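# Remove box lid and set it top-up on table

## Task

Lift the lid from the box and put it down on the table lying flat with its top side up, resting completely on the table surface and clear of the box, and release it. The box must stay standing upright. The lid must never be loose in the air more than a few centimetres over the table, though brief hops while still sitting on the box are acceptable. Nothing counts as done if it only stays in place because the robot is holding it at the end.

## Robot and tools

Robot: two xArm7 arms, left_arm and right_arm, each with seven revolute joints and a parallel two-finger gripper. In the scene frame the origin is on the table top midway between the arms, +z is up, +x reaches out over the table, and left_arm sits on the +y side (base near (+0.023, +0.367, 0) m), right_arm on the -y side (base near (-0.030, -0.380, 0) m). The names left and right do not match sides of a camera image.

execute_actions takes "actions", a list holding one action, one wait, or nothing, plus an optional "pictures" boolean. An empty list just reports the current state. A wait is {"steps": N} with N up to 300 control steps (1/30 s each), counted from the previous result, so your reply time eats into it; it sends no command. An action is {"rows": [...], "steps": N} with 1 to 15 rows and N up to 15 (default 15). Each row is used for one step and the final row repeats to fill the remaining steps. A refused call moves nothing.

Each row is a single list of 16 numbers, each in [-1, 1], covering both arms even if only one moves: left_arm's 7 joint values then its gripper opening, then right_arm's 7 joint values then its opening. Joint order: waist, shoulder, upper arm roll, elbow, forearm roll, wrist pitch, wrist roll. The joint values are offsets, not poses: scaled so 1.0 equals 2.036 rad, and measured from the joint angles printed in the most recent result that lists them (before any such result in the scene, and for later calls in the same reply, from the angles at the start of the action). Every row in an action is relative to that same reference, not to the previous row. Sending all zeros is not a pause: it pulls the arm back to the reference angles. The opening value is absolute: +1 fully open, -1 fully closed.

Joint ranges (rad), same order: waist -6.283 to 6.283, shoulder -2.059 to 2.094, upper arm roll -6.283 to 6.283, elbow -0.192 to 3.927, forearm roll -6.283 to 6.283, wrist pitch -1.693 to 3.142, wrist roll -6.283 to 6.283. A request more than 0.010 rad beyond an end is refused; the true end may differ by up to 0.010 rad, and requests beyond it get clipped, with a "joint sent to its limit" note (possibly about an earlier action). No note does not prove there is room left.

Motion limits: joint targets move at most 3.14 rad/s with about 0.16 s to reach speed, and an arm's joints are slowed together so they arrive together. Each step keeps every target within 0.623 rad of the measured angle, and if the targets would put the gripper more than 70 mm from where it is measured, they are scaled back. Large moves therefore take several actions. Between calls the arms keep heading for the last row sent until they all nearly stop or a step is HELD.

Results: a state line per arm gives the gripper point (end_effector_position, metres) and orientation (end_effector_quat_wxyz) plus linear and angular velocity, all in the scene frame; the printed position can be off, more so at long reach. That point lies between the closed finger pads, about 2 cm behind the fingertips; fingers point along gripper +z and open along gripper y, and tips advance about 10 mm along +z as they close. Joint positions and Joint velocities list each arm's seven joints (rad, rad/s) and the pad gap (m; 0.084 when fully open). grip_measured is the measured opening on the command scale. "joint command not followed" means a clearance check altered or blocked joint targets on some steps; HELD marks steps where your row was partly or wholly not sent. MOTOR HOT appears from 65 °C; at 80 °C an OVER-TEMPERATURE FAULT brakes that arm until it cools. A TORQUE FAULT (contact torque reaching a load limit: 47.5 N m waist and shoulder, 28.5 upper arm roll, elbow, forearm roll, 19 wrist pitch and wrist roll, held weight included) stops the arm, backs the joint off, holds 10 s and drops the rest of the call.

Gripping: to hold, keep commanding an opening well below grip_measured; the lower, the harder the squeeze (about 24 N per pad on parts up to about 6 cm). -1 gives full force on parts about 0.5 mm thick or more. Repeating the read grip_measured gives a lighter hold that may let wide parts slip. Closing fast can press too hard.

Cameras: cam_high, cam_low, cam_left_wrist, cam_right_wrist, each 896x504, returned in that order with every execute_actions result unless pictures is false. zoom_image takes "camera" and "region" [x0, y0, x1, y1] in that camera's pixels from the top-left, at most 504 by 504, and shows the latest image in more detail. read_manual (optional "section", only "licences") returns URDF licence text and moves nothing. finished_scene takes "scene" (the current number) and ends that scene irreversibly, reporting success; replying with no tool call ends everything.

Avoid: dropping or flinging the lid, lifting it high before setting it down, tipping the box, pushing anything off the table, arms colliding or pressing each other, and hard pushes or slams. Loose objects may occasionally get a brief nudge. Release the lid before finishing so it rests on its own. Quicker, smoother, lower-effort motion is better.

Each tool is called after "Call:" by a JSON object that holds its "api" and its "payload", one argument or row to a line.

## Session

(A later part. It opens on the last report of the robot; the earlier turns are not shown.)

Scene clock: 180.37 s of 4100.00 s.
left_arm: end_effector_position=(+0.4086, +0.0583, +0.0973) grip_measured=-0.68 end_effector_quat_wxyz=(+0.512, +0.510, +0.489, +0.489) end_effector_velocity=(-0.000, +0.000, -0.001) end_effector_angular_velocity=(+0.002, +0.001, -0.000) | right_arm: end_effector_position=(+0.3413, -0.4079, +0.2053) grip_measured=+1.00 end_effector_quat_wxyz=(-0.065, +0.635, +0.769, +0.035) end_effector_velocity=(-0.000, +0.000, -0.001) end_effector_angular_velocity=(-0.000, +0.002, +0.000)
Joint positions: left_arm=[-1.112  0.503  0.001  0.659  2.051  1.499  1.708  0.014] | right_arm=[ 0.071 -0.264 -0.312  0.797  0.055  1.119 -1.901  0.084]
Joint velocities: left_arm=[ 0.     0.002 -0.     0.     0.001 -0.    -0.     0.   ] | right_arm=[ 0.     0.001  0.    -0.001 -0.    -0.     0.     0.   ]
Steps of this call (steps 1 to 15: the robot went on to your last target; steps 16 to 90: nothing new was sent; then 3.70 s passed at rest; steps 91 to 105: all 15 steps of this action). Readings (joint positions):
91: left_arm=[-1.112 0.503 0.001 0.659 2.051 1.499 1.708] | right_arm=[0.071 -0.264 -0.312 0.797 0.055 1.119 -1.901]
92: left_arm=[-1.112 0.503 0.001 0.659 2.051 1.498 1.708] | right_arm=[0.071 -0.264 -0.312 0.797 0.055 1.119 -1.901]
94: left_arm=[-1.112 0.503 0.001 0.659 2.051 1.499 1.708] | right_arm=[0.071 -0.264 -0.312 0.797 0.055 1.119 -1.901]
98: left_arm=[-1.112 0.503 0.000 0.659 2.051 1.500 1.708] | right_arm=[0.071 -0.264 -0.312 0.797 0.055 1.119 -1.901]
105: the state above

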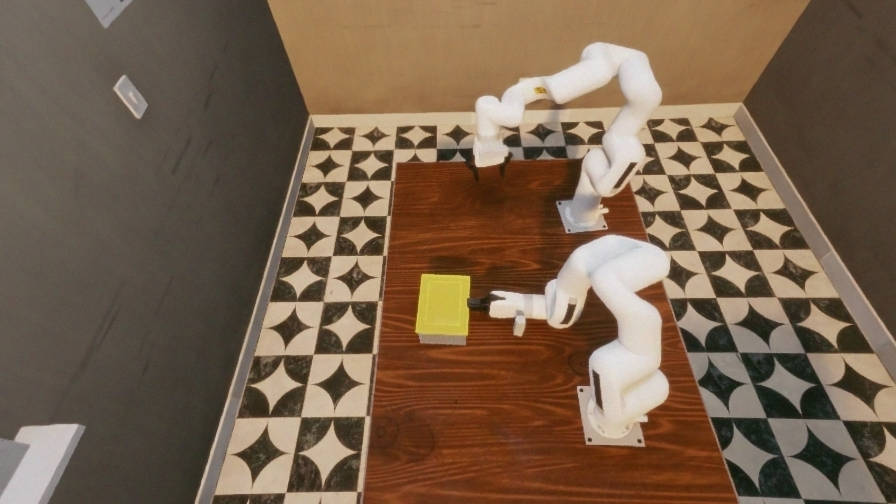

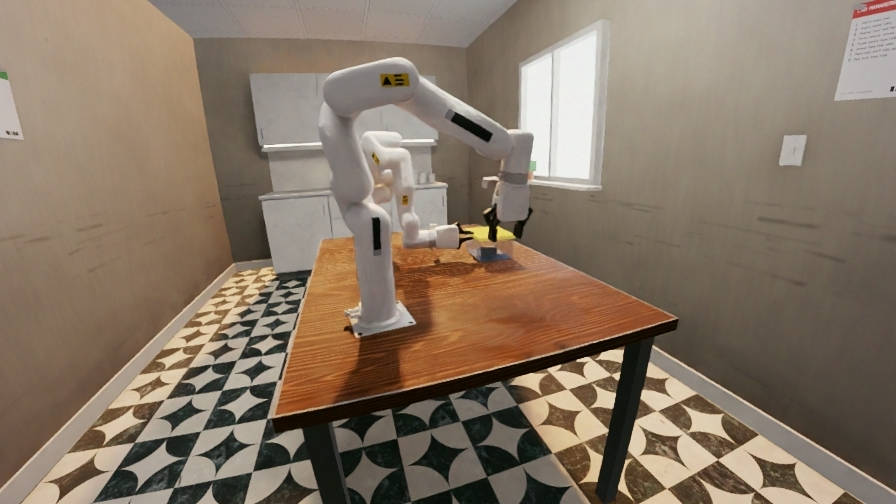

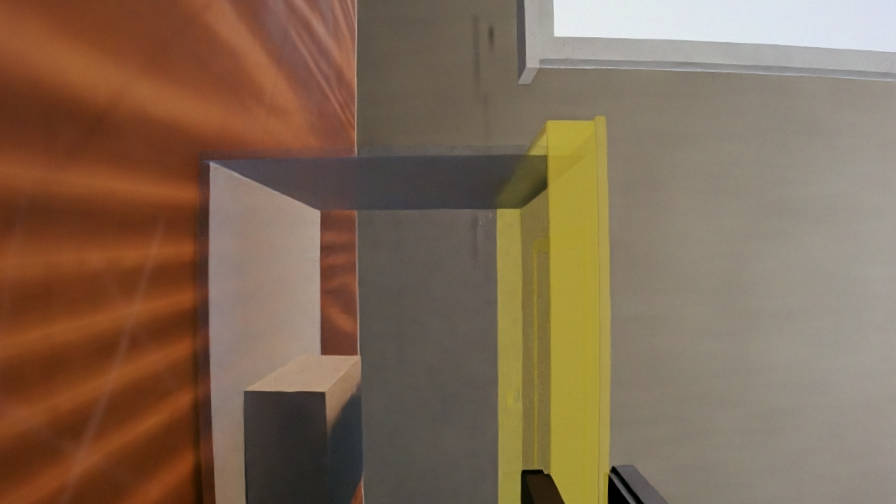

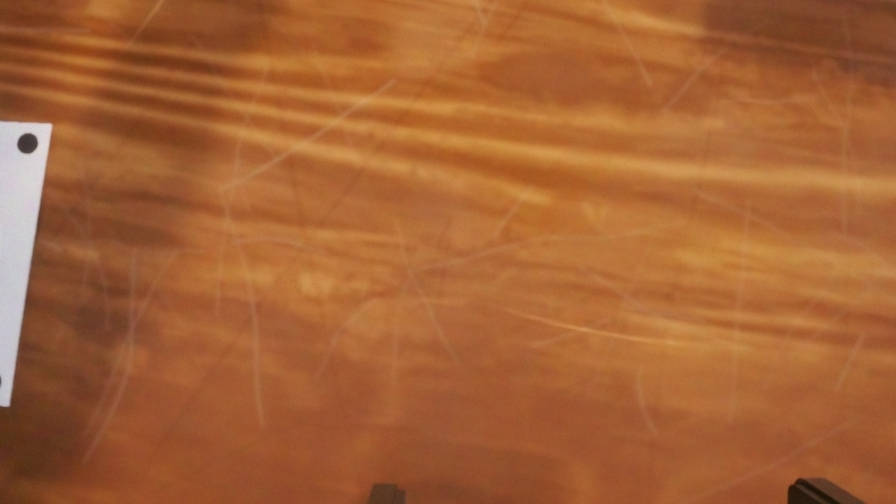

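Call:
{"api": "execute_actions", "payload": {
  "actions": [
    {"rows": [[0.0002,-0.0031,0,-0.0013,0.0001,-0.0009,0.0016,-1,0,0,0,0,0,0,0,1],[0.0002,-0.0031,0,-0.0013,0.0001,-0.0009,0.0016,-1,0,0,0,0,0,0,0,1],[0.0004,-0.0062,0,-0.0026,0.0002,-0.0018,0.0032,-1,0,0,0,0,0,0,0,1],[0.0004,-0.0062,0,-0.0026,0.0002,-0.0018,0.0032,-1,0,0,0,0,0,0,0,1],[0.0006,-0.0093,0,-0.0039,0.0003,-0.0027,0.0049,-1,0,0,0,0,0,0,0,1],[0.0006,-0.0093,0,-0.0039,0.0003,-0.0027,0.0049,-1,0,0,0,0,0,0,0,1],[0.0008,-0.0124,0,-0.0051,0.0003,-0.0035,0.0065,-1,0,0,0,0,0,0,0,1],[0.0008,-0.0124,0,-0.0051,0.0003,-0.0035,0.0065,-1,0,0,0,0,0,0,0,1],[0.001,-0.0155,0,-0.0064,0.0004,-0.0044,0.0081,-1,0,0,0,0,0,0,0,1],[0.001,-0.0155,0,-0.0064,0.0004,-0.0044,0.0081,-1,0,0,0,0,0,0,0,1],[0.0012,-0.0186,0,-0.0077,0.0005,-0.0053,0.0097,-1,0,0,0,0,0,0,0,1]], "steps": 15}
  ]
}}

Scene clock: 194.33 s of 4100.00 s.
left_arm: end_effector_position=(+0.4075, +0.0592, +0.1049) grip_measured=-0.69 end_effector_quat_wxyz=(+0.510, +0.513, +0.489, +0.488) end_effector_velocity=(+0.002, -0.002, +0.016) end_effector_angular_velocity=(-0.009, -0.019, +0.001) | right_arm: end_effector_position=(+0.3413, -0.4079, +0.2053) grip_measured=+1.00 end_effector_quat_wxyz=(-0.065, +0.635, +0.769, +0.035) end_effector_velocity=(-0.000, +0.000, -0.000) end_effector_angular_velocity=(+0.000, +0.000, -0.000)
Joint positions: left_arm=[-1.11   0.468 -0.     0.642  2.052  1.487  1.727  0.014] | right_arm=[ 0.071 -0.264 -0.312  0.797  0.055  1.119 -1.901  0.084]
Joint velocities: left_arm=[ 0.001 -0.037  0.002 -0.008  0.002  0.005  0.016  0.   ] | right_arm=[ 0.  0. -0.  0.  0.  0.  0.  0.]
Steps of this call (steps 1 to 15: the robot went on to your last target; steps 16 to 90: nothing new was sent; then 10.47 s passed at rest; steps 91 to 105: all 15 steps of this action). Readings (joint positions):
91: left_arm=[-1.112 0.503 0.000 0.659 2.051 1.499 1.708] | right_arm=[0.071 -0.264 -0.312 0.797 0.055 1.119 -1.901]
92: left_arm=[-1.112 0.502 0.000 0.658 2.051 1.498 1.709] | right_arm=[0.071 -0.264 -0.312 0.797 0.055 1.119 -1.901]
94: left_arm=[-1.112 0.499 0.000 0.656 2.051 1.495 1.711] | right_arm=[0.071 -0.264 -0.312 0.797 0.055 1.119 -1.901]
98: left_arm=[-1.111 0.488 0.000 0.650 2.051 1.491 1.717] | right_arm=[0.071 -0.264 -0.312 0.797 0.055 1.119 -1.901]
105: the state above

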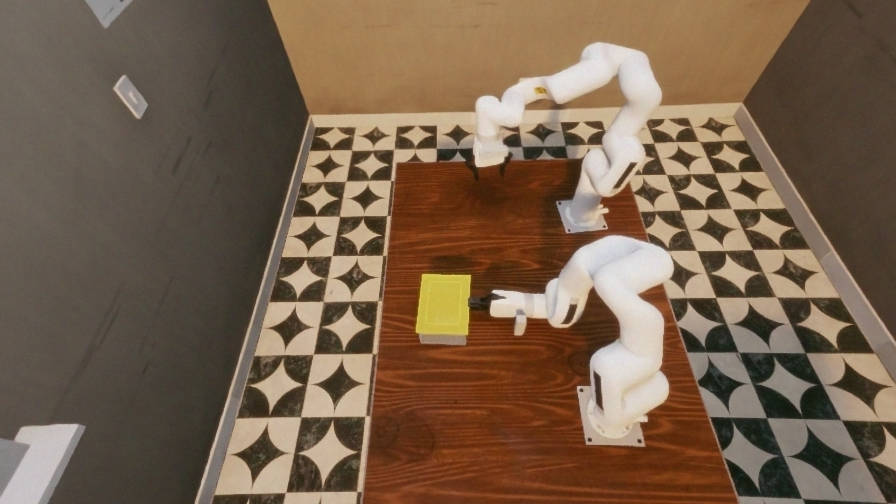

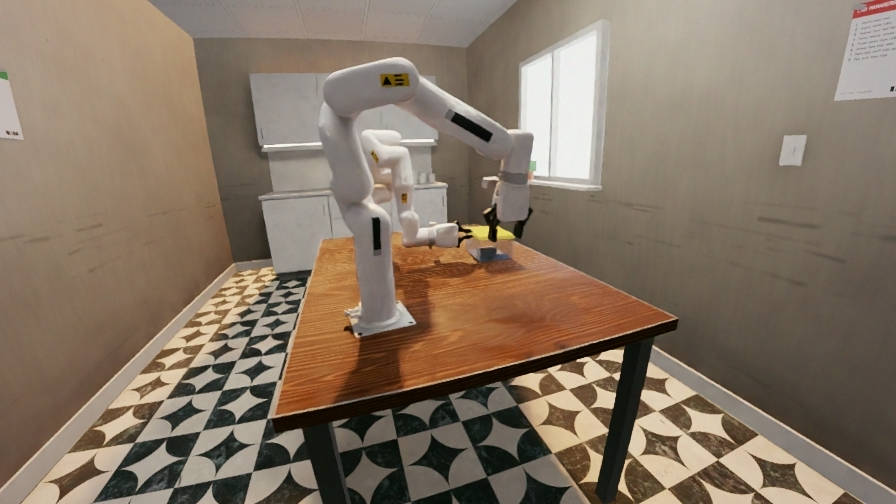

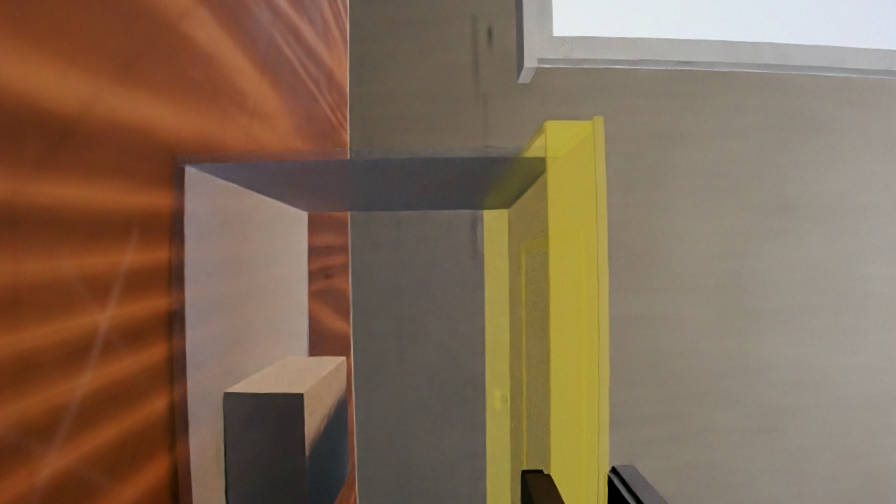

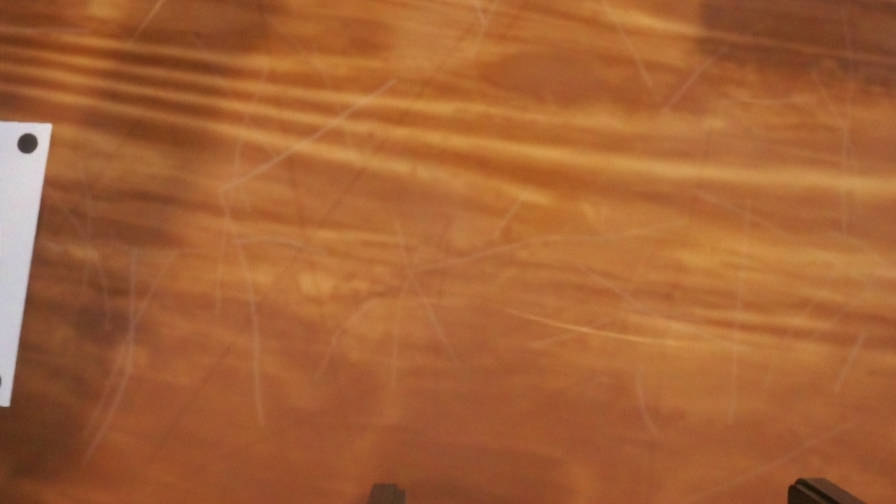

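Call:
{"api": "execute_actions", "payload": {
  "actions": [
    {"rows": [[0.0012,-0.006,0,-0.001,-0.0001,-0.0048,0.0032,-1,0,0,0,0,0,0,0,1],[0.0024,-0.0104,0,-0.0021,-0.0002,-0.0095,0.0065,-1,0,0,0,0,0,0,0,1],[0.0035,-0.0148,0,-0.0032,-0.0003,-0.0143,0.0097,-1,0,0,0,0,0,0,0,1],[0.0047,-0.0192,0,-0.0042,-0.0005,-0.019,0.0129,-1,0,0,0,0,0,0,0,1],[0.0059,-0.0237,0,-0.0053,-0.0006,-0.0238,0.0162,-1,0,0,0,0,0,0,0,1],[0.0071,-0.0282,0,-0.0063,-0.0007,-0.0285,0.0194,-1,0,0,0,0,0,0,0,1],[0.0083,-0.0329,0,-0.0074,-0.0008,-0.0333,0.0226,-1,0,0,0,0,0,0,0,1],[0.0094,-0.0376,0,-0.0084,-0.0009,-0.038,0.0259,-1,0,0,0,0,0,0,0,1],[0.0106,-0.0423,0,-0.0095,-0.001,-0.0428,0.0291,-1,0,0,0,0,0,0,0,1],[0.0118,-0.047,0,-0.0105,-0.0012,-0.0476,0.0324,-1,0,0,0,0,0,0,0,1]], "steps": 15}
  ]
}}

Scene clock: 219.30 s of 4100.00 s.
left_arm: end_effector_position=(+0.4096, +0.0590, +0.1182) grip_measured=-0.69 end_effector_quat_wxyz=(+0.494, +0.525, +0.505, +0.475) end_effector_velocity=(-0.003, +0.003, -0.002) end_effector_angular_velocity=(+0.019, +0.040, -0.003) | right_arm: end_effector_position=(+0.3413, -0.4079, +0.2053) grip_measured=+1.00 end_effector_quat_wxyz=(-0.065, +0.635, +0.769, +0.035) end_effector_velocity=(+0.000, -0.000, -0.000) end_effector_angular_velocity=(-0.000, +0.000, -0.000)
Joint positions: left_arm=[-1.086  0.374 -0.     0.622  2.049  1.393  1.791  0.014] | right_arm=[ 0.071 -0.264 -0.312  0.797  0.055  1.119 -1.901  0.084]
Joint velocities: left_arm=[ 0.01  -0.032 -0.002 -0.016 -0.001 -0.049  0.033  0.   ] | right_arm=[ 0.     0.001 -0.     0.     0.    -0.     0.    -0.   ]
Steps of this call (steps 1 to 15: the robot went on to your last target; steps 16 to 90: nothing new was sent; then 21.47 s passed at rest; steps 91 to 105: all 15 steps of this action). Readings (joint positions):
91: left_arm=[-1.110 0.465 0.001 0.643 2.052 1.488 1.728] | right_arm=[0.071 -0.264 -0.312 0.797 0.055 1.119 -1.901]
92: left_arm=[-1.109 0.463 0.001 0.643 2.052 1.486 1.729] | right_arm=[0.071 -0.264 -0.312 0.797 0.055 1.119 -1.901]
94: left_arm=[-1.107 0.454 0.000 0.640 2.052 1.475 1.736] | right_arm=[0.071 -0.264 -0.312 0.797 0.055 1.119 -1.901]
98: left_arm=[-1.099 0.422 -0.001 0.632 2.051 1.440 1.759] | right_arm=[0.071 -0.264 -0.312 0.797 0.055 1.119 -1.901]
105: the state above

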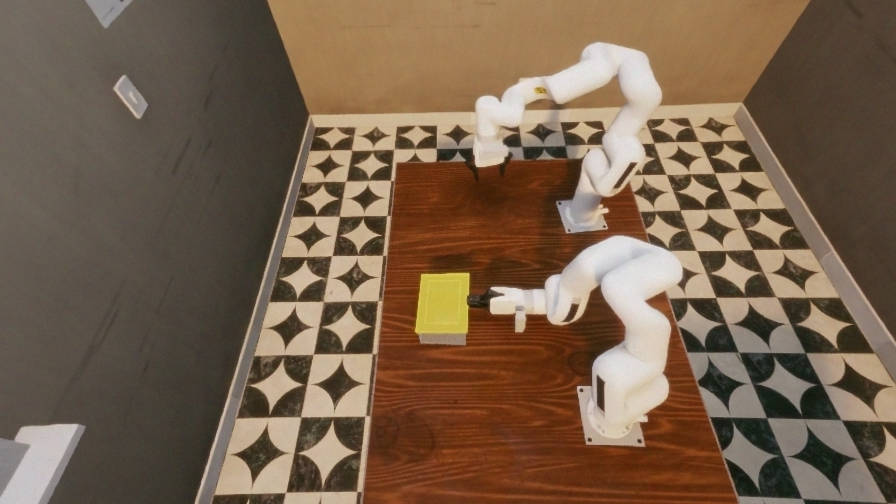

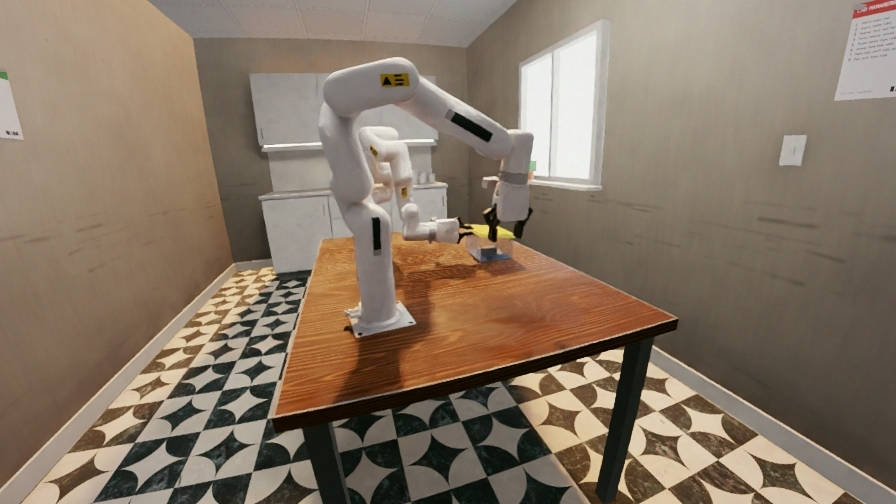

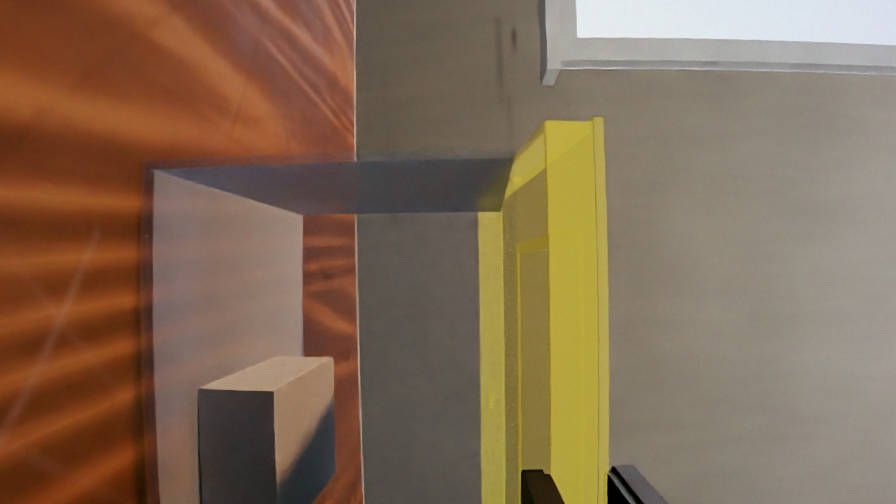

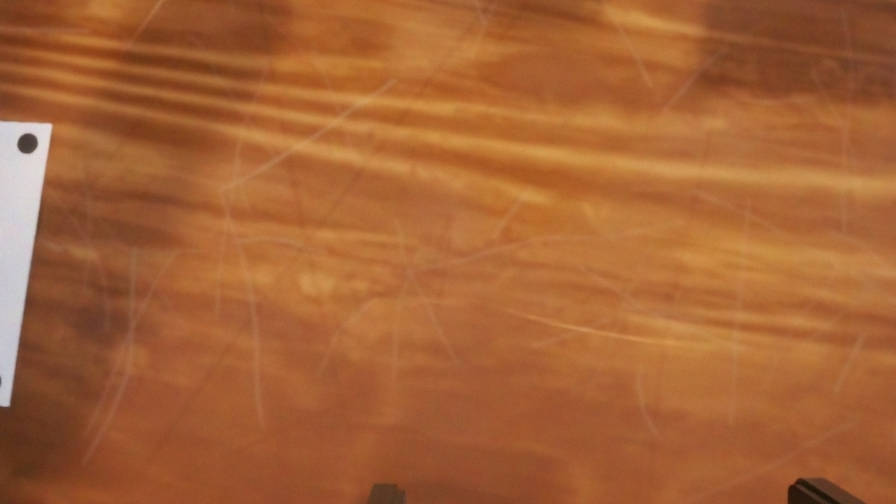

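Call:
{"api": "execute_actions", "payload": {
  "actions": [
    {"rows": [[0.0015,-0.006,0,-0.0014,-0.0001,-0.0061,0.0042,-1,0,0,0,0,0,0,0,1],[0.003,-0.012,0,-0.0028,-0.0002,-0.0122,0.0083,-1,0,0,0,0,0,0,0,1],[0.0044,-0.0179,0,-0.0042,-0.0003,-0.0183,0.0125,-1,0,0,0,0,0,0,0,1],[0.0059,-0.0239,0,-0.0056,-0.0004,-0.0245,0.0167,-1,0,0,0,0,0,0,0,1],[0.0074,-0.0298,0,-0.0069,-0.0005,-0.0306,0.0208,-1,0,0,0,0,0,0,0,1],[0.0089,-0.0358,0,-0.0083,-0.0006,-0.0367,0.025,-1,0,0,0,0,0,0,0,1],[0.0103,-0.0417,0,-0.0097,-0.0007,-0.0428,0.0291,-1,0,0,0,0,0,0,0,1],[0.0118,-0.0477,0,-0.0111,-0.0008,-0.0489,0.0333,-1,0,0,0,0,0,0,0,1],[0.0145,-0.0467,0,-0.0094,0.0017,-0.05,0.0336,-1,0,0,0,0,0,0,0,1],[0.0172,-0.0457,0,-0.0077,0.0043,-0.0512,0.0339,-1,0,0,0,0,0,0,0,1],[0.0199,-0.0447,0,-0.0059,0.0068,-0.0524,0.0341,-1,0,0,0,0,0,0,0,1],[0.0226,-0.0437,0,-0.0042,0.0093,-0.0535,0.0344,-1,0,0,0,0,0,0,0,1]], "steps": 15}
  ],
  "pictures": false
}}

Call:
{"api": "execute_actions", "payload": {
  "actions": [
    {"steps": 8}
  ]
}}

Scene clock: 234.27 s of 4100.00 s.
left_arm: end_effector_position=(+0.4160, +0.0581, +0.1319) grip_measured=-0.69 end_effector_quat_wxyz=(+0.480, +0.540, +0.517, +0.459) end_effector_velocity=(+0.028, +0.009, -0.002) end_effector_angular_velocity=(+0.014, +0.014, +0.015) | right_arm: end_effector_position=(+0.3413, -0.4079, +0.2053) grip_measured=+1.00 end_effector_quat_wxyz=(-0.065, +0.635, +0.769, +0.035) end_effector_velocity=(-0.000, +0.000, -0.000) end_effector_angular_velocity=(+0.000, +0.000, +0.000)
Joint positions: left_arm=[-1.044  0.284 -0.     0.612  2.065  1.287  1.86   0.014] | right_arm=[ 0.071 -0.264 -0.312  0.797  0.055  1.119 -1.901  0.084]
Joint velocities: left_arm=[ 0.074  0.016  0.012  0.034  0.059 -0.045  0.018  0.   ] | right_arm=[ 0.  0.  0. -0.  0.  0. -0. -0.]
Steps of this call (steps 1 to 15: the robot went on to your last target; steps 16 to 90: nothing new was sent; then 11.47 s passed at rest; steps 91 to 105: all 15 steps of this action). Readings (joint positions):
91: left_arm=[-1.086 0.373 -0.000 0.621 2.049 1.390 1.793] | right_arm=[0.071 -0.264 -0.312 0.797 0.055 1.119 -1.901]
92: left_arm=[-1.085 0.371 -0.000 0.620 2.049 1.388 1.794] | right_arm=[0.071 -0.264 -0.312 0.797 0.055 1.119 -1.901]
94: left_arm=[-1.082 0.359 -0.000 0.618 2.049 1.376 1.802] | right_arm=[0.071 -0.264 -0.312 0.797 0.055 1.119 -1.901]
98: left_arm=[-1.072 0.316 0.000 0.609 2.048 1.333 1.831] | right_arm=[0.071 -0.264 -0.312 0.797 0.055 1.119 -1.901]
105: the state above

Scene clock: 234.53 s of 4100.00 s.
left_arm: end_effector_position=(+0.4169, +0.0581, +0.1314) grip_measured=-0.69 end_effector_quat_wxyz=(+0.479, +0.541, +0.517, +0.458) end_effector_velocity=(+0.001, +0.000, +0.001) end_effector_angular_velocity=(-0.002, -0.002, +0.001) | right_arm: end_effector_position=(+0.3413, -0.4079, +0.2053) grip_measured=+1.00 end_effector_quat_wxyz=(-0.065, +0.635, +0.769, +0.035) end_effector_velocity=(+0.000, -0.000, +0.000) end_effector_angular_velocity=(-0.000, -0.000, +0.000)
Joint positions: left_arm=[-1.041  0.285 -0.     0.613  2.068  1.284  1.861  0.014] | right_arm=[ 0.071 -0.264 -0.312  0.797  0.055  1.119 -1.901  0.084]
Joint velocities: left_arm=[ 0.001 -0.001  0.001  0.001  0.     0.001 -0.001  0.   ] | right_arm=[ 0.     0.    -0.     0.001 -0.     0.    -0.    -0.   ]
Steps of this call (steps 1 to 8: the robot went on to your last target). Readings (joint positions):
1: left_arm=[-1.043 0.285 0.000 0.612 2.066 1.286 1.860] | right_arm=[0.071 -0.264 -0.312 0.797 0.055 1.119 -1.901]
2: left_arm=[-1.042 0.285 0.000 0.613 2.067 1.285 1.860] | right_arm=[0.071 -0.264 -0.312 0.797 0.055 1.119 -1.901]
4: left_arm=[-1.041 0.286 -0.000 0.613 2.068 1.284 1.861] | right_arm=[0.071 -0.264 -0.312 0.797 0.055 1.119 -1.901]
8: the state above

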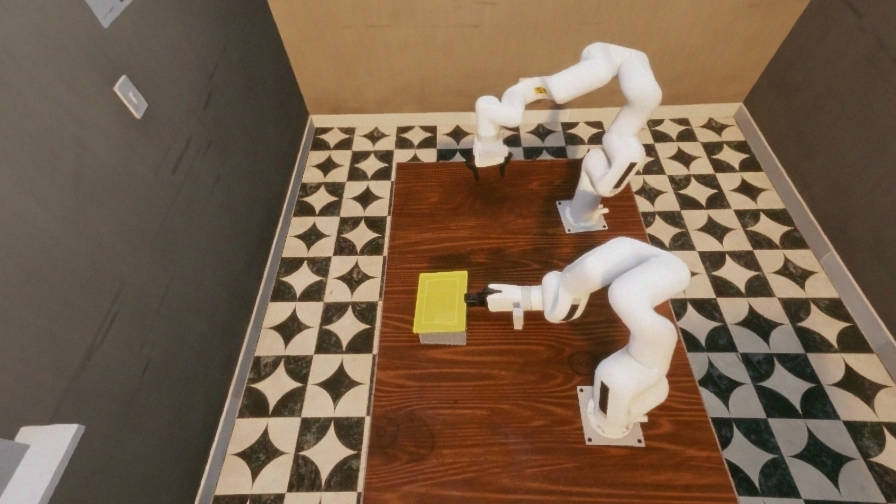

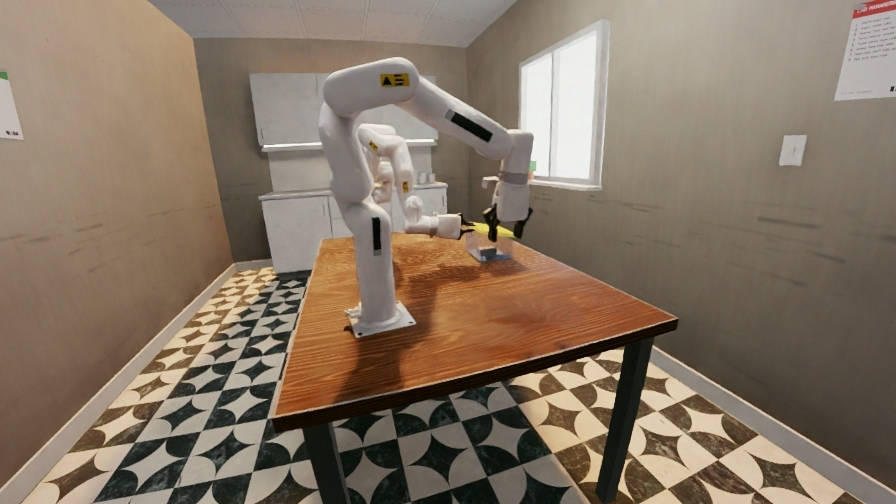

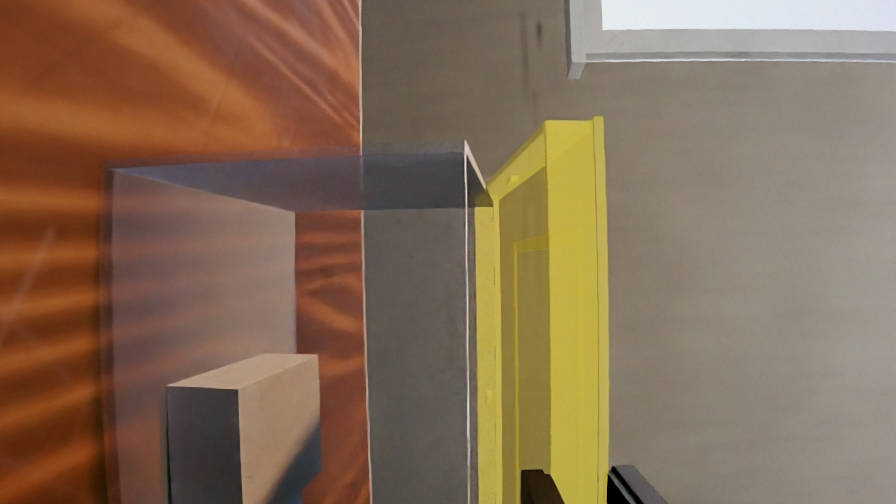

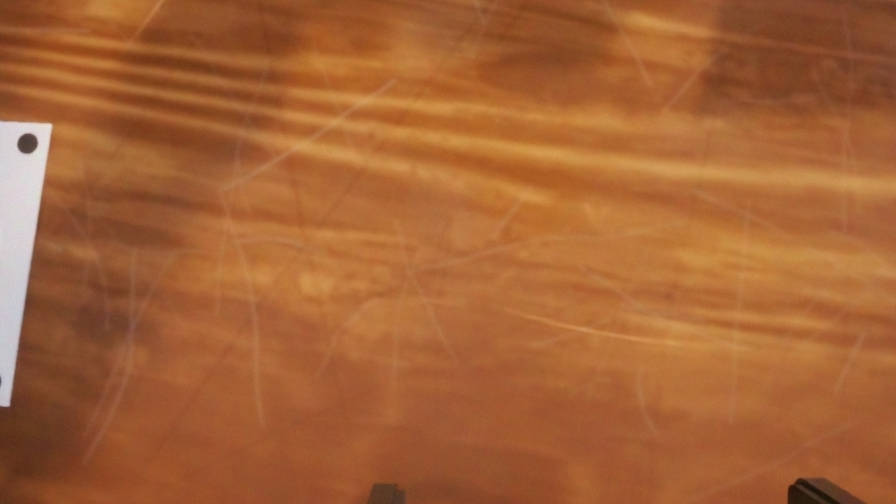

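Call:
{"api": "execute_actions", "payload": {
  "actions": [
    {"rows": [[0,0,0,0,0,0.003,0,-1,0,0,0,0,0,0,0,1],[0,0,0,0,0,0.006,0,-1,0,0,0,0,0,0,0,1],[0,0,0,0,0,0.009,0,-1,0,0,0,0,0,0,0,1],[0,0,0,0,0,0.012,0,-1,0,0,0,0,0,0,0,1],[0,0,0,0,0,0.015,0,-1,0,0,0,0,0,0,0,1],[0,0,0,0,0,0.018,0,-1,0,0,0,0,0,0,0,1],[0,0,0,0,0,0.021,0,-1,0,0,0,0,0,0,0,1],[0,0,0,0,0,0.024,0,-1,0,0,0,0,0,0,0,1],[0,0,0,0,0,0.027,0,-1,0,0,0,0,0,0,0,1],[0,0,0,0,0,0.03,0,-1,0,0,0,0,0,0,0,1]], "steps": 15}
  ]
}}

Scene clock: 244.60 s of 4100.00 s.
left_arm: end_effector_position=(+0.4230, +0.0621, +0.1453) grip_measured=-0.69 end_effector_quat_wxyz=(+0.490, +0.524, +0.508, +0.477) end_effector_velocity=(+0.001, +0.002, +0.005) end_effector_angular_velocity=(+0.004, -0.023, +0.006) | right_arm: end_effector_position=(+0.3413, -0.4079, +0.2053) grip_measured=+1.00 end_effector_quat_wxyz=(-0.065, +0.635, +0.769, +0.035) end_effector_velocity=(+0.000, -0.000, -0.000) end_effector_angular_velocity=(-0.000, -0.000, -0.000)
Joint positions: left_arm=[-1.041  0.285 -0.     0.613  2.068  1.343  1.861  0.014] | right_arm=[ 0.071 -0.264 -0.312  0.797  0.055  1.119 -1.901  0.084]
Joint velocities: left_arm=[-0.001  0.001 -0.002 -0.002 -0.001  0.027  0.001 -0.   ] | right_arm=[-0.     0.001 -0.     0.     0.    -0.001 -0.    -0.   ]
Steps of this call (steps 1 to 15: the robot went on to your last target; steps 16 to 90: nothing new was sent; then 6.57 s passed at rest; steps 91 to 105: all 15 steps of this action). Readings (joint positions):
91: left_arm=[-1.040 0.285 -0.000 0.613 2.068 1.284 1.861] | right_arm=[0.071 -0.264 -0.312 0.797 0.055 1.119 -1.901]
92: left_arm=[-1.040 0.285 -0.000 0.613 2.068 1.285 1.861] | right_arm=[0.071 -0.264 -0.312 0.797 0.055 1.119 -1.901]
94: left_arm=[-1.041 0.285 -0.000 0.613 2.068 1.292 1.861] | right_arm=[0.071 -0.264 -0.312 0.797 0.055 1.119 -1.901]
98: left_arm=[-1.041 0.285 -0.000 0.613 2.068 1.314 1.861] | right_arm=[0.071 -0.264 -0.312 0.797 0.055 1.119 -1.901]
105: the state above

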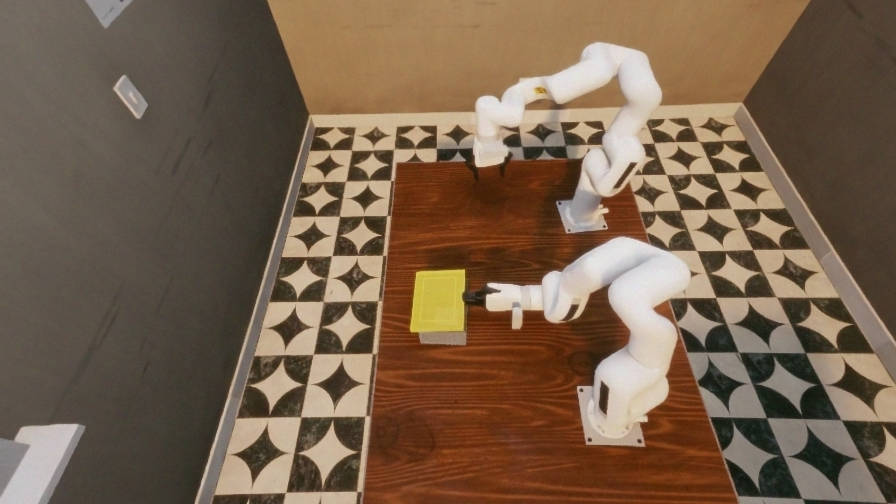

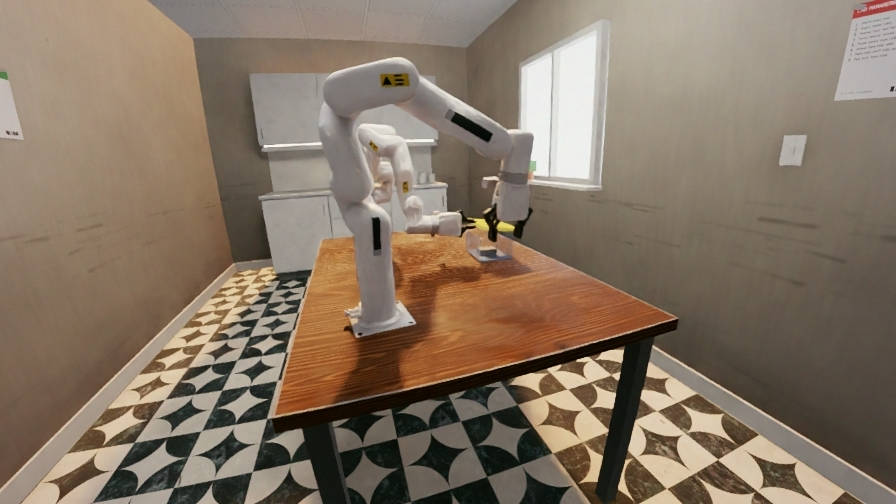

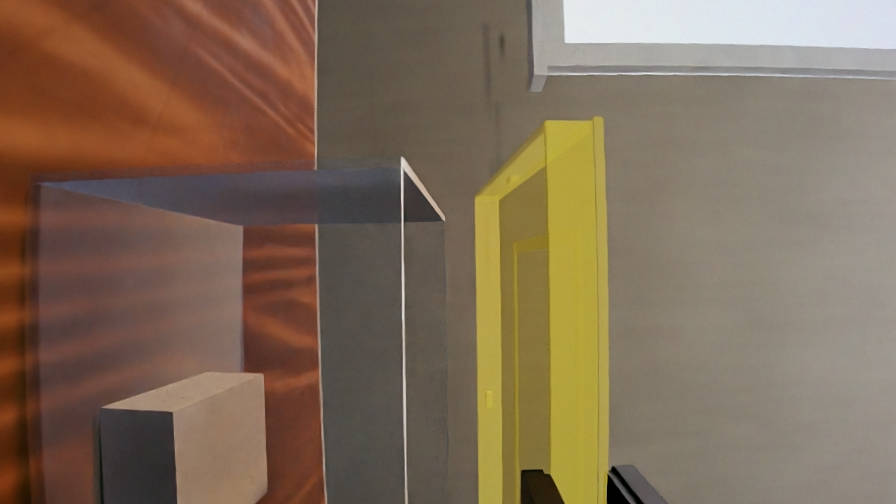

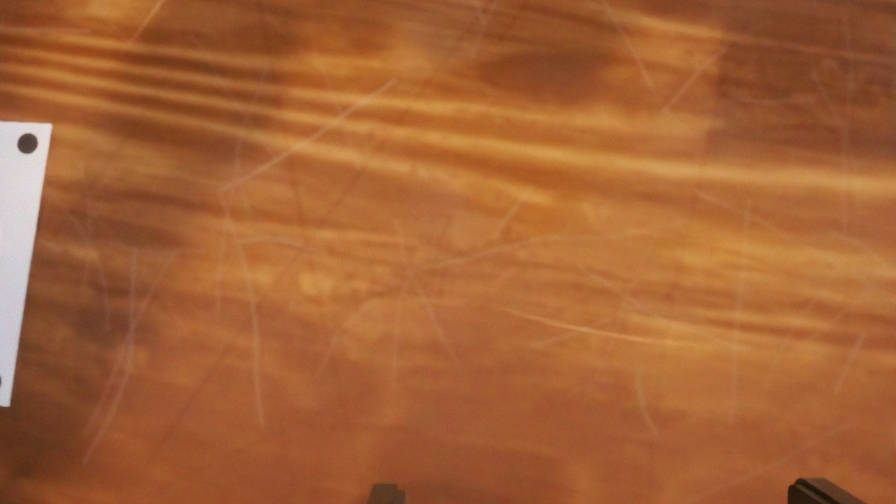

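Call:
{"api": "execute_actions", "payload": {
  "actions": [
    {"rows": [[-0.004,-0.0002,0,-0.0005,-0.0037,0.0015,-0.0002,-1,0,0,0,0,0,0,0,1],[-0.012,-0.0006,0,-0.0015,-0.0111,0.0044,-0.0005,-1,0,0,0,0,0,0,0,1],[-0.024,-0.0012,0,-0.003,-0.0222,0.0088,-0.001,-1,0,0,0,0,0,0,0,1],[-0.04,-0.002,0,-0.005,-0.0371,0.0146,-0.0016,-1,0,0,0,0,0,0,0,1],[-0.0596,-0.0029,0,-0.0075,-0.0556,0.0219,-0.0024,-1,0,0,0,0,0,0,0,1],[-0.0794,-0.0039,0,-0.01,-0.0741,0.0292,-0.0033,-1,0,0,0,0,0,0,0,1],[-0.0993,-0.0049,0,-0.0125,-0.0927,0.0365,-0.0041,-1,0,0,0,0,0,0,0,1],[-0.1191,-0.0059,0,-0.015,-0.1112,0.0438,-0.0049,-1,0,0,0,0,0,0,0,1],[-0.139,-0.0068,0,-0.0175,-0.1297,0.0511,-0.0057,-1,0,0,0,0,0,0,0,1],[-0.1588,-0.0078,0,-0.02,-0.1482,0.0584,-0.0065,-1,0,0,0,0,0,0,0,1],[-0.1787,-0.0088,0,-0.0225,-0.1668,0.0657,-0.0073,-1,0,0,0,0,0,0,0,1],[-0.1985,-0.0098,0,-0.025,-0.1853,0.073,-0.0082,-1,0,0,0,0,0,0,0,1],[-0.2184,-0.0107,0,-0.0274,-0.2038,0.0802,-0.009,-1,0,0,0,0,0,0,0,1],[-0.2382,-0.0117,0,-0.0299,-0.2224,0.0875,-0.0098,-1,0,0,0,0,0,0,0,1],[-0.397,-0.0195,0,-0.0499,-0.3706,0.1459,-0.0163,-1,0,0,0,0,0,0,0,1]], "steps": 15}
  ],
  "pictures": false
}}

Call:
{"api": "execute_actions", "payload": {
  "actions": [
    {"steps": 20}
  ]
}}

Scene clock: 278.47 s of 4100.00 s.
left_arm: end_effector_position=(+0.3125, +0.0360, +0.1478) grip_measured=-0.69 end_effector_quat_wxyz=(+0.502, +0.514, +0.508, +0.475) end_effector_velocity=(-0.358, -0.002, +0.010) end_effector_angular_velocity=(-0.012, -0.081, +0.011) | right_arm: end_effector_position=(+0.3413, -0.4079, +0.2053) grip_measured=+1.00 end_effector_quat_wxyz=(-0.065, +0.635, +0.769, +0.035) end_effector_velocity=(+0.000, -0.000, +0.001) end_effector_angular_velocity=(+0.000, -0.001, -0.000)
Joint positions: left_arm=[-1.409  0.267 -0.002  0.567  1.726  1.478  1.846  0.014] | right_arm=[ 0.071 -0.264 -0.312  0.797  0.055  1.119 -1.901  0.084]
Joint velocities: left_arm=[-1.202 -0.058  0.008 -0.152 -1.125  0.443 -0.05  -0.   ] | right_arm=[-0.    -0.001 -0.     0.001  0.     0.    -0.     0.   ]
Steps of this call (steps 1 to 15: the robot went on to your last target; steps 16 to 90: nothing new was sent; then 30.37 s passed at rest; steps 91 to 105: all 15 steps of this action). Readings (joint positions):
91: left_arm=[-1.041 0.285 -0.000 0.613 2.068 1.345 1.861] | right_arm=[0.071 -0.264 -0.312 0.797 0.055 1.119 -1.901]
92: left_arm=[-1.042 0.285 -0.000 0.613 2.066 1.345 1.861] | right_arm=[0.071 -0.264 -0.312 0.797 0.055 1.119 -1.901]
94: left_arm=[-1.055 0.285 0.002 0.611 2.053 1.350 1.860] | right_arm=[0.071 -0.264 -0.312 0.797 0.055 1.119 -1.901]
98: left_arm=[-1.145 0.280 0.001 0.600 1.970 1.382 1.857] | right_arm=[0.071 -0.264 -0.312 0.797 0.055 1.119 -1.901]
105: the state above

Scene clock: 279.13 s of 4100.00 s.
left_arm: end_effector_position=(+0.1901, +0.0654, +0.1550) grip_measured=-0.69 end_effector_quat_wxyz=(+0.507, +0.507, +0.493, +0.493) end_effector_velocity=(-0.005, -0.001, -0.001) end_effector_angular_velocity=(+0.001, +0.002, -0.011) | right_arm: end_effector_position=(+0.3413, -0.4079, +0.2053) grip_measured=+1.00 end_effector_quat_wxyz=(-0.065, +0.635, +0.769, +0.035) end_effector_velocity=(+0.000, -0.000, +0.001) end_effector_angular_velocity=(+0.000, -0.002, -0.000)
Joint positions: left_arm=[-1.847  0.246  0.001  0.512  1.314  1.64   1.828  0.014] | right_arm=[ 0.071 -0.264 -0.312  0.797  0.055  1.119 -1.901  0.084]
Joint velocities: left_arm=[-0.007  0.001 -0.008 -0.001 -0.004  0.    -0.001 -0.   ] | right_arm=[-0.    -0.001  0.     0.    -0.    -0.    -0.     0.   ]
Steps of this call (steps 1 to 20: the robot went on to your last target). Readings (joint positions):
1: left_arm=[-1.450 0.265 -0.001 0.562 1.686 1.493 1.844] | right_arm=[0.071 -0.264 -0.312 0.797 0.055 1.119 -1.901]
2: left_arm=[-1.495 0.263 -0.000 0.557 1.644 1.510 1.842] | right_arm=[0.071 -0.264 -0.312 0.797 0.055 1.119 -1.901]
4: left_arm=[-1.589 0.258 -0.001 0.545 1.556 1.545 1.838] | right_arm=[0.071 -0.264 -0.312 0.797 0.055 1.119 -1.901]
8: left_arm=[-1.772 0.249 -0.002 0.521 1.387 1.611 1.831] | right_arm=[0.071 -0.264 -0.312 0.797 0.055 1.119 -1.901]
20: the state above

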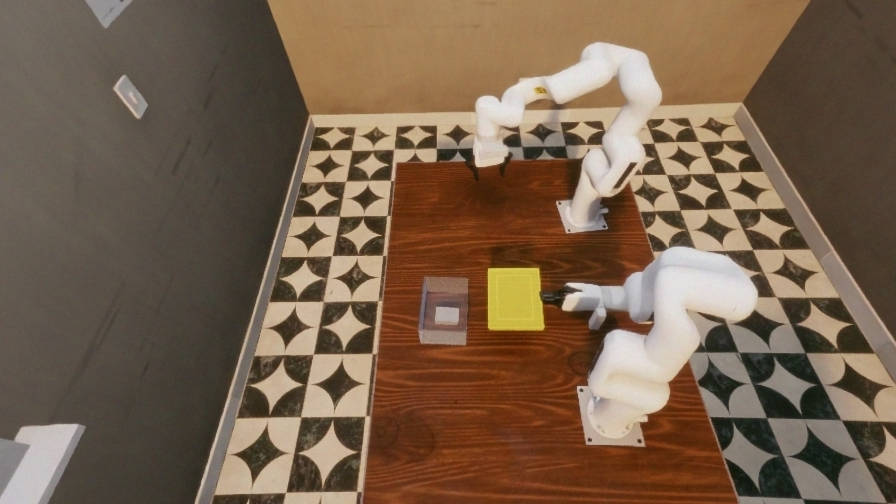

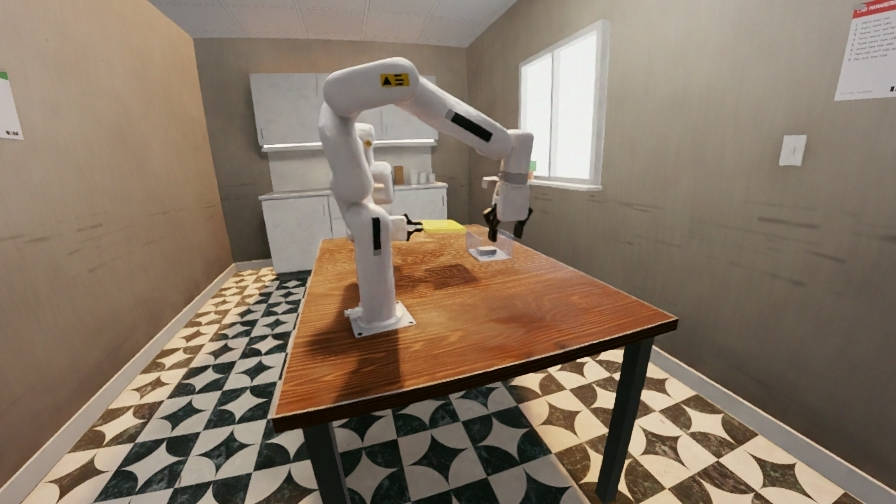

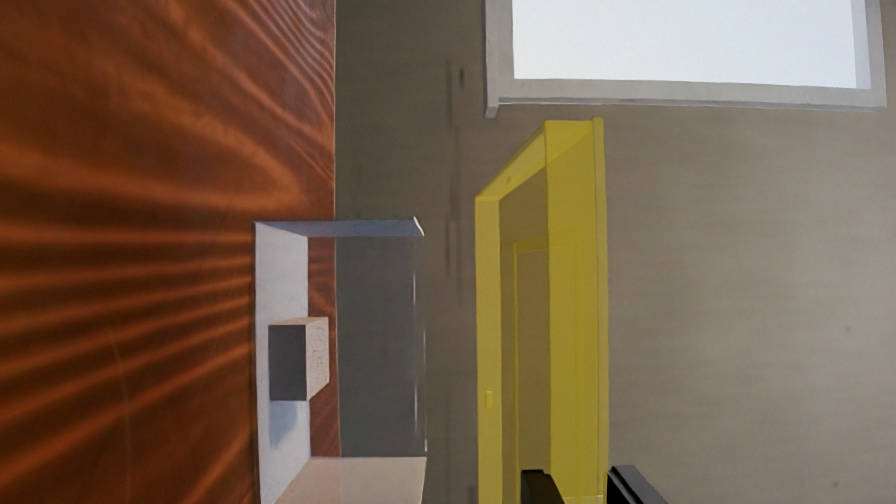

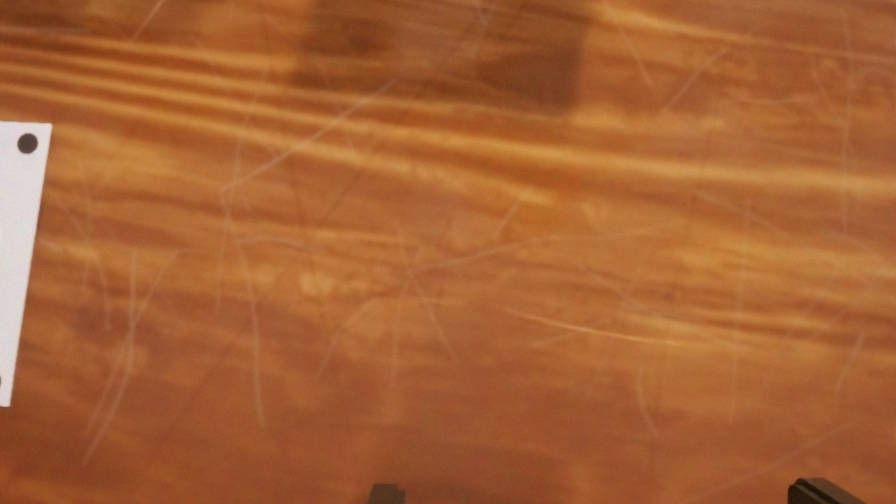

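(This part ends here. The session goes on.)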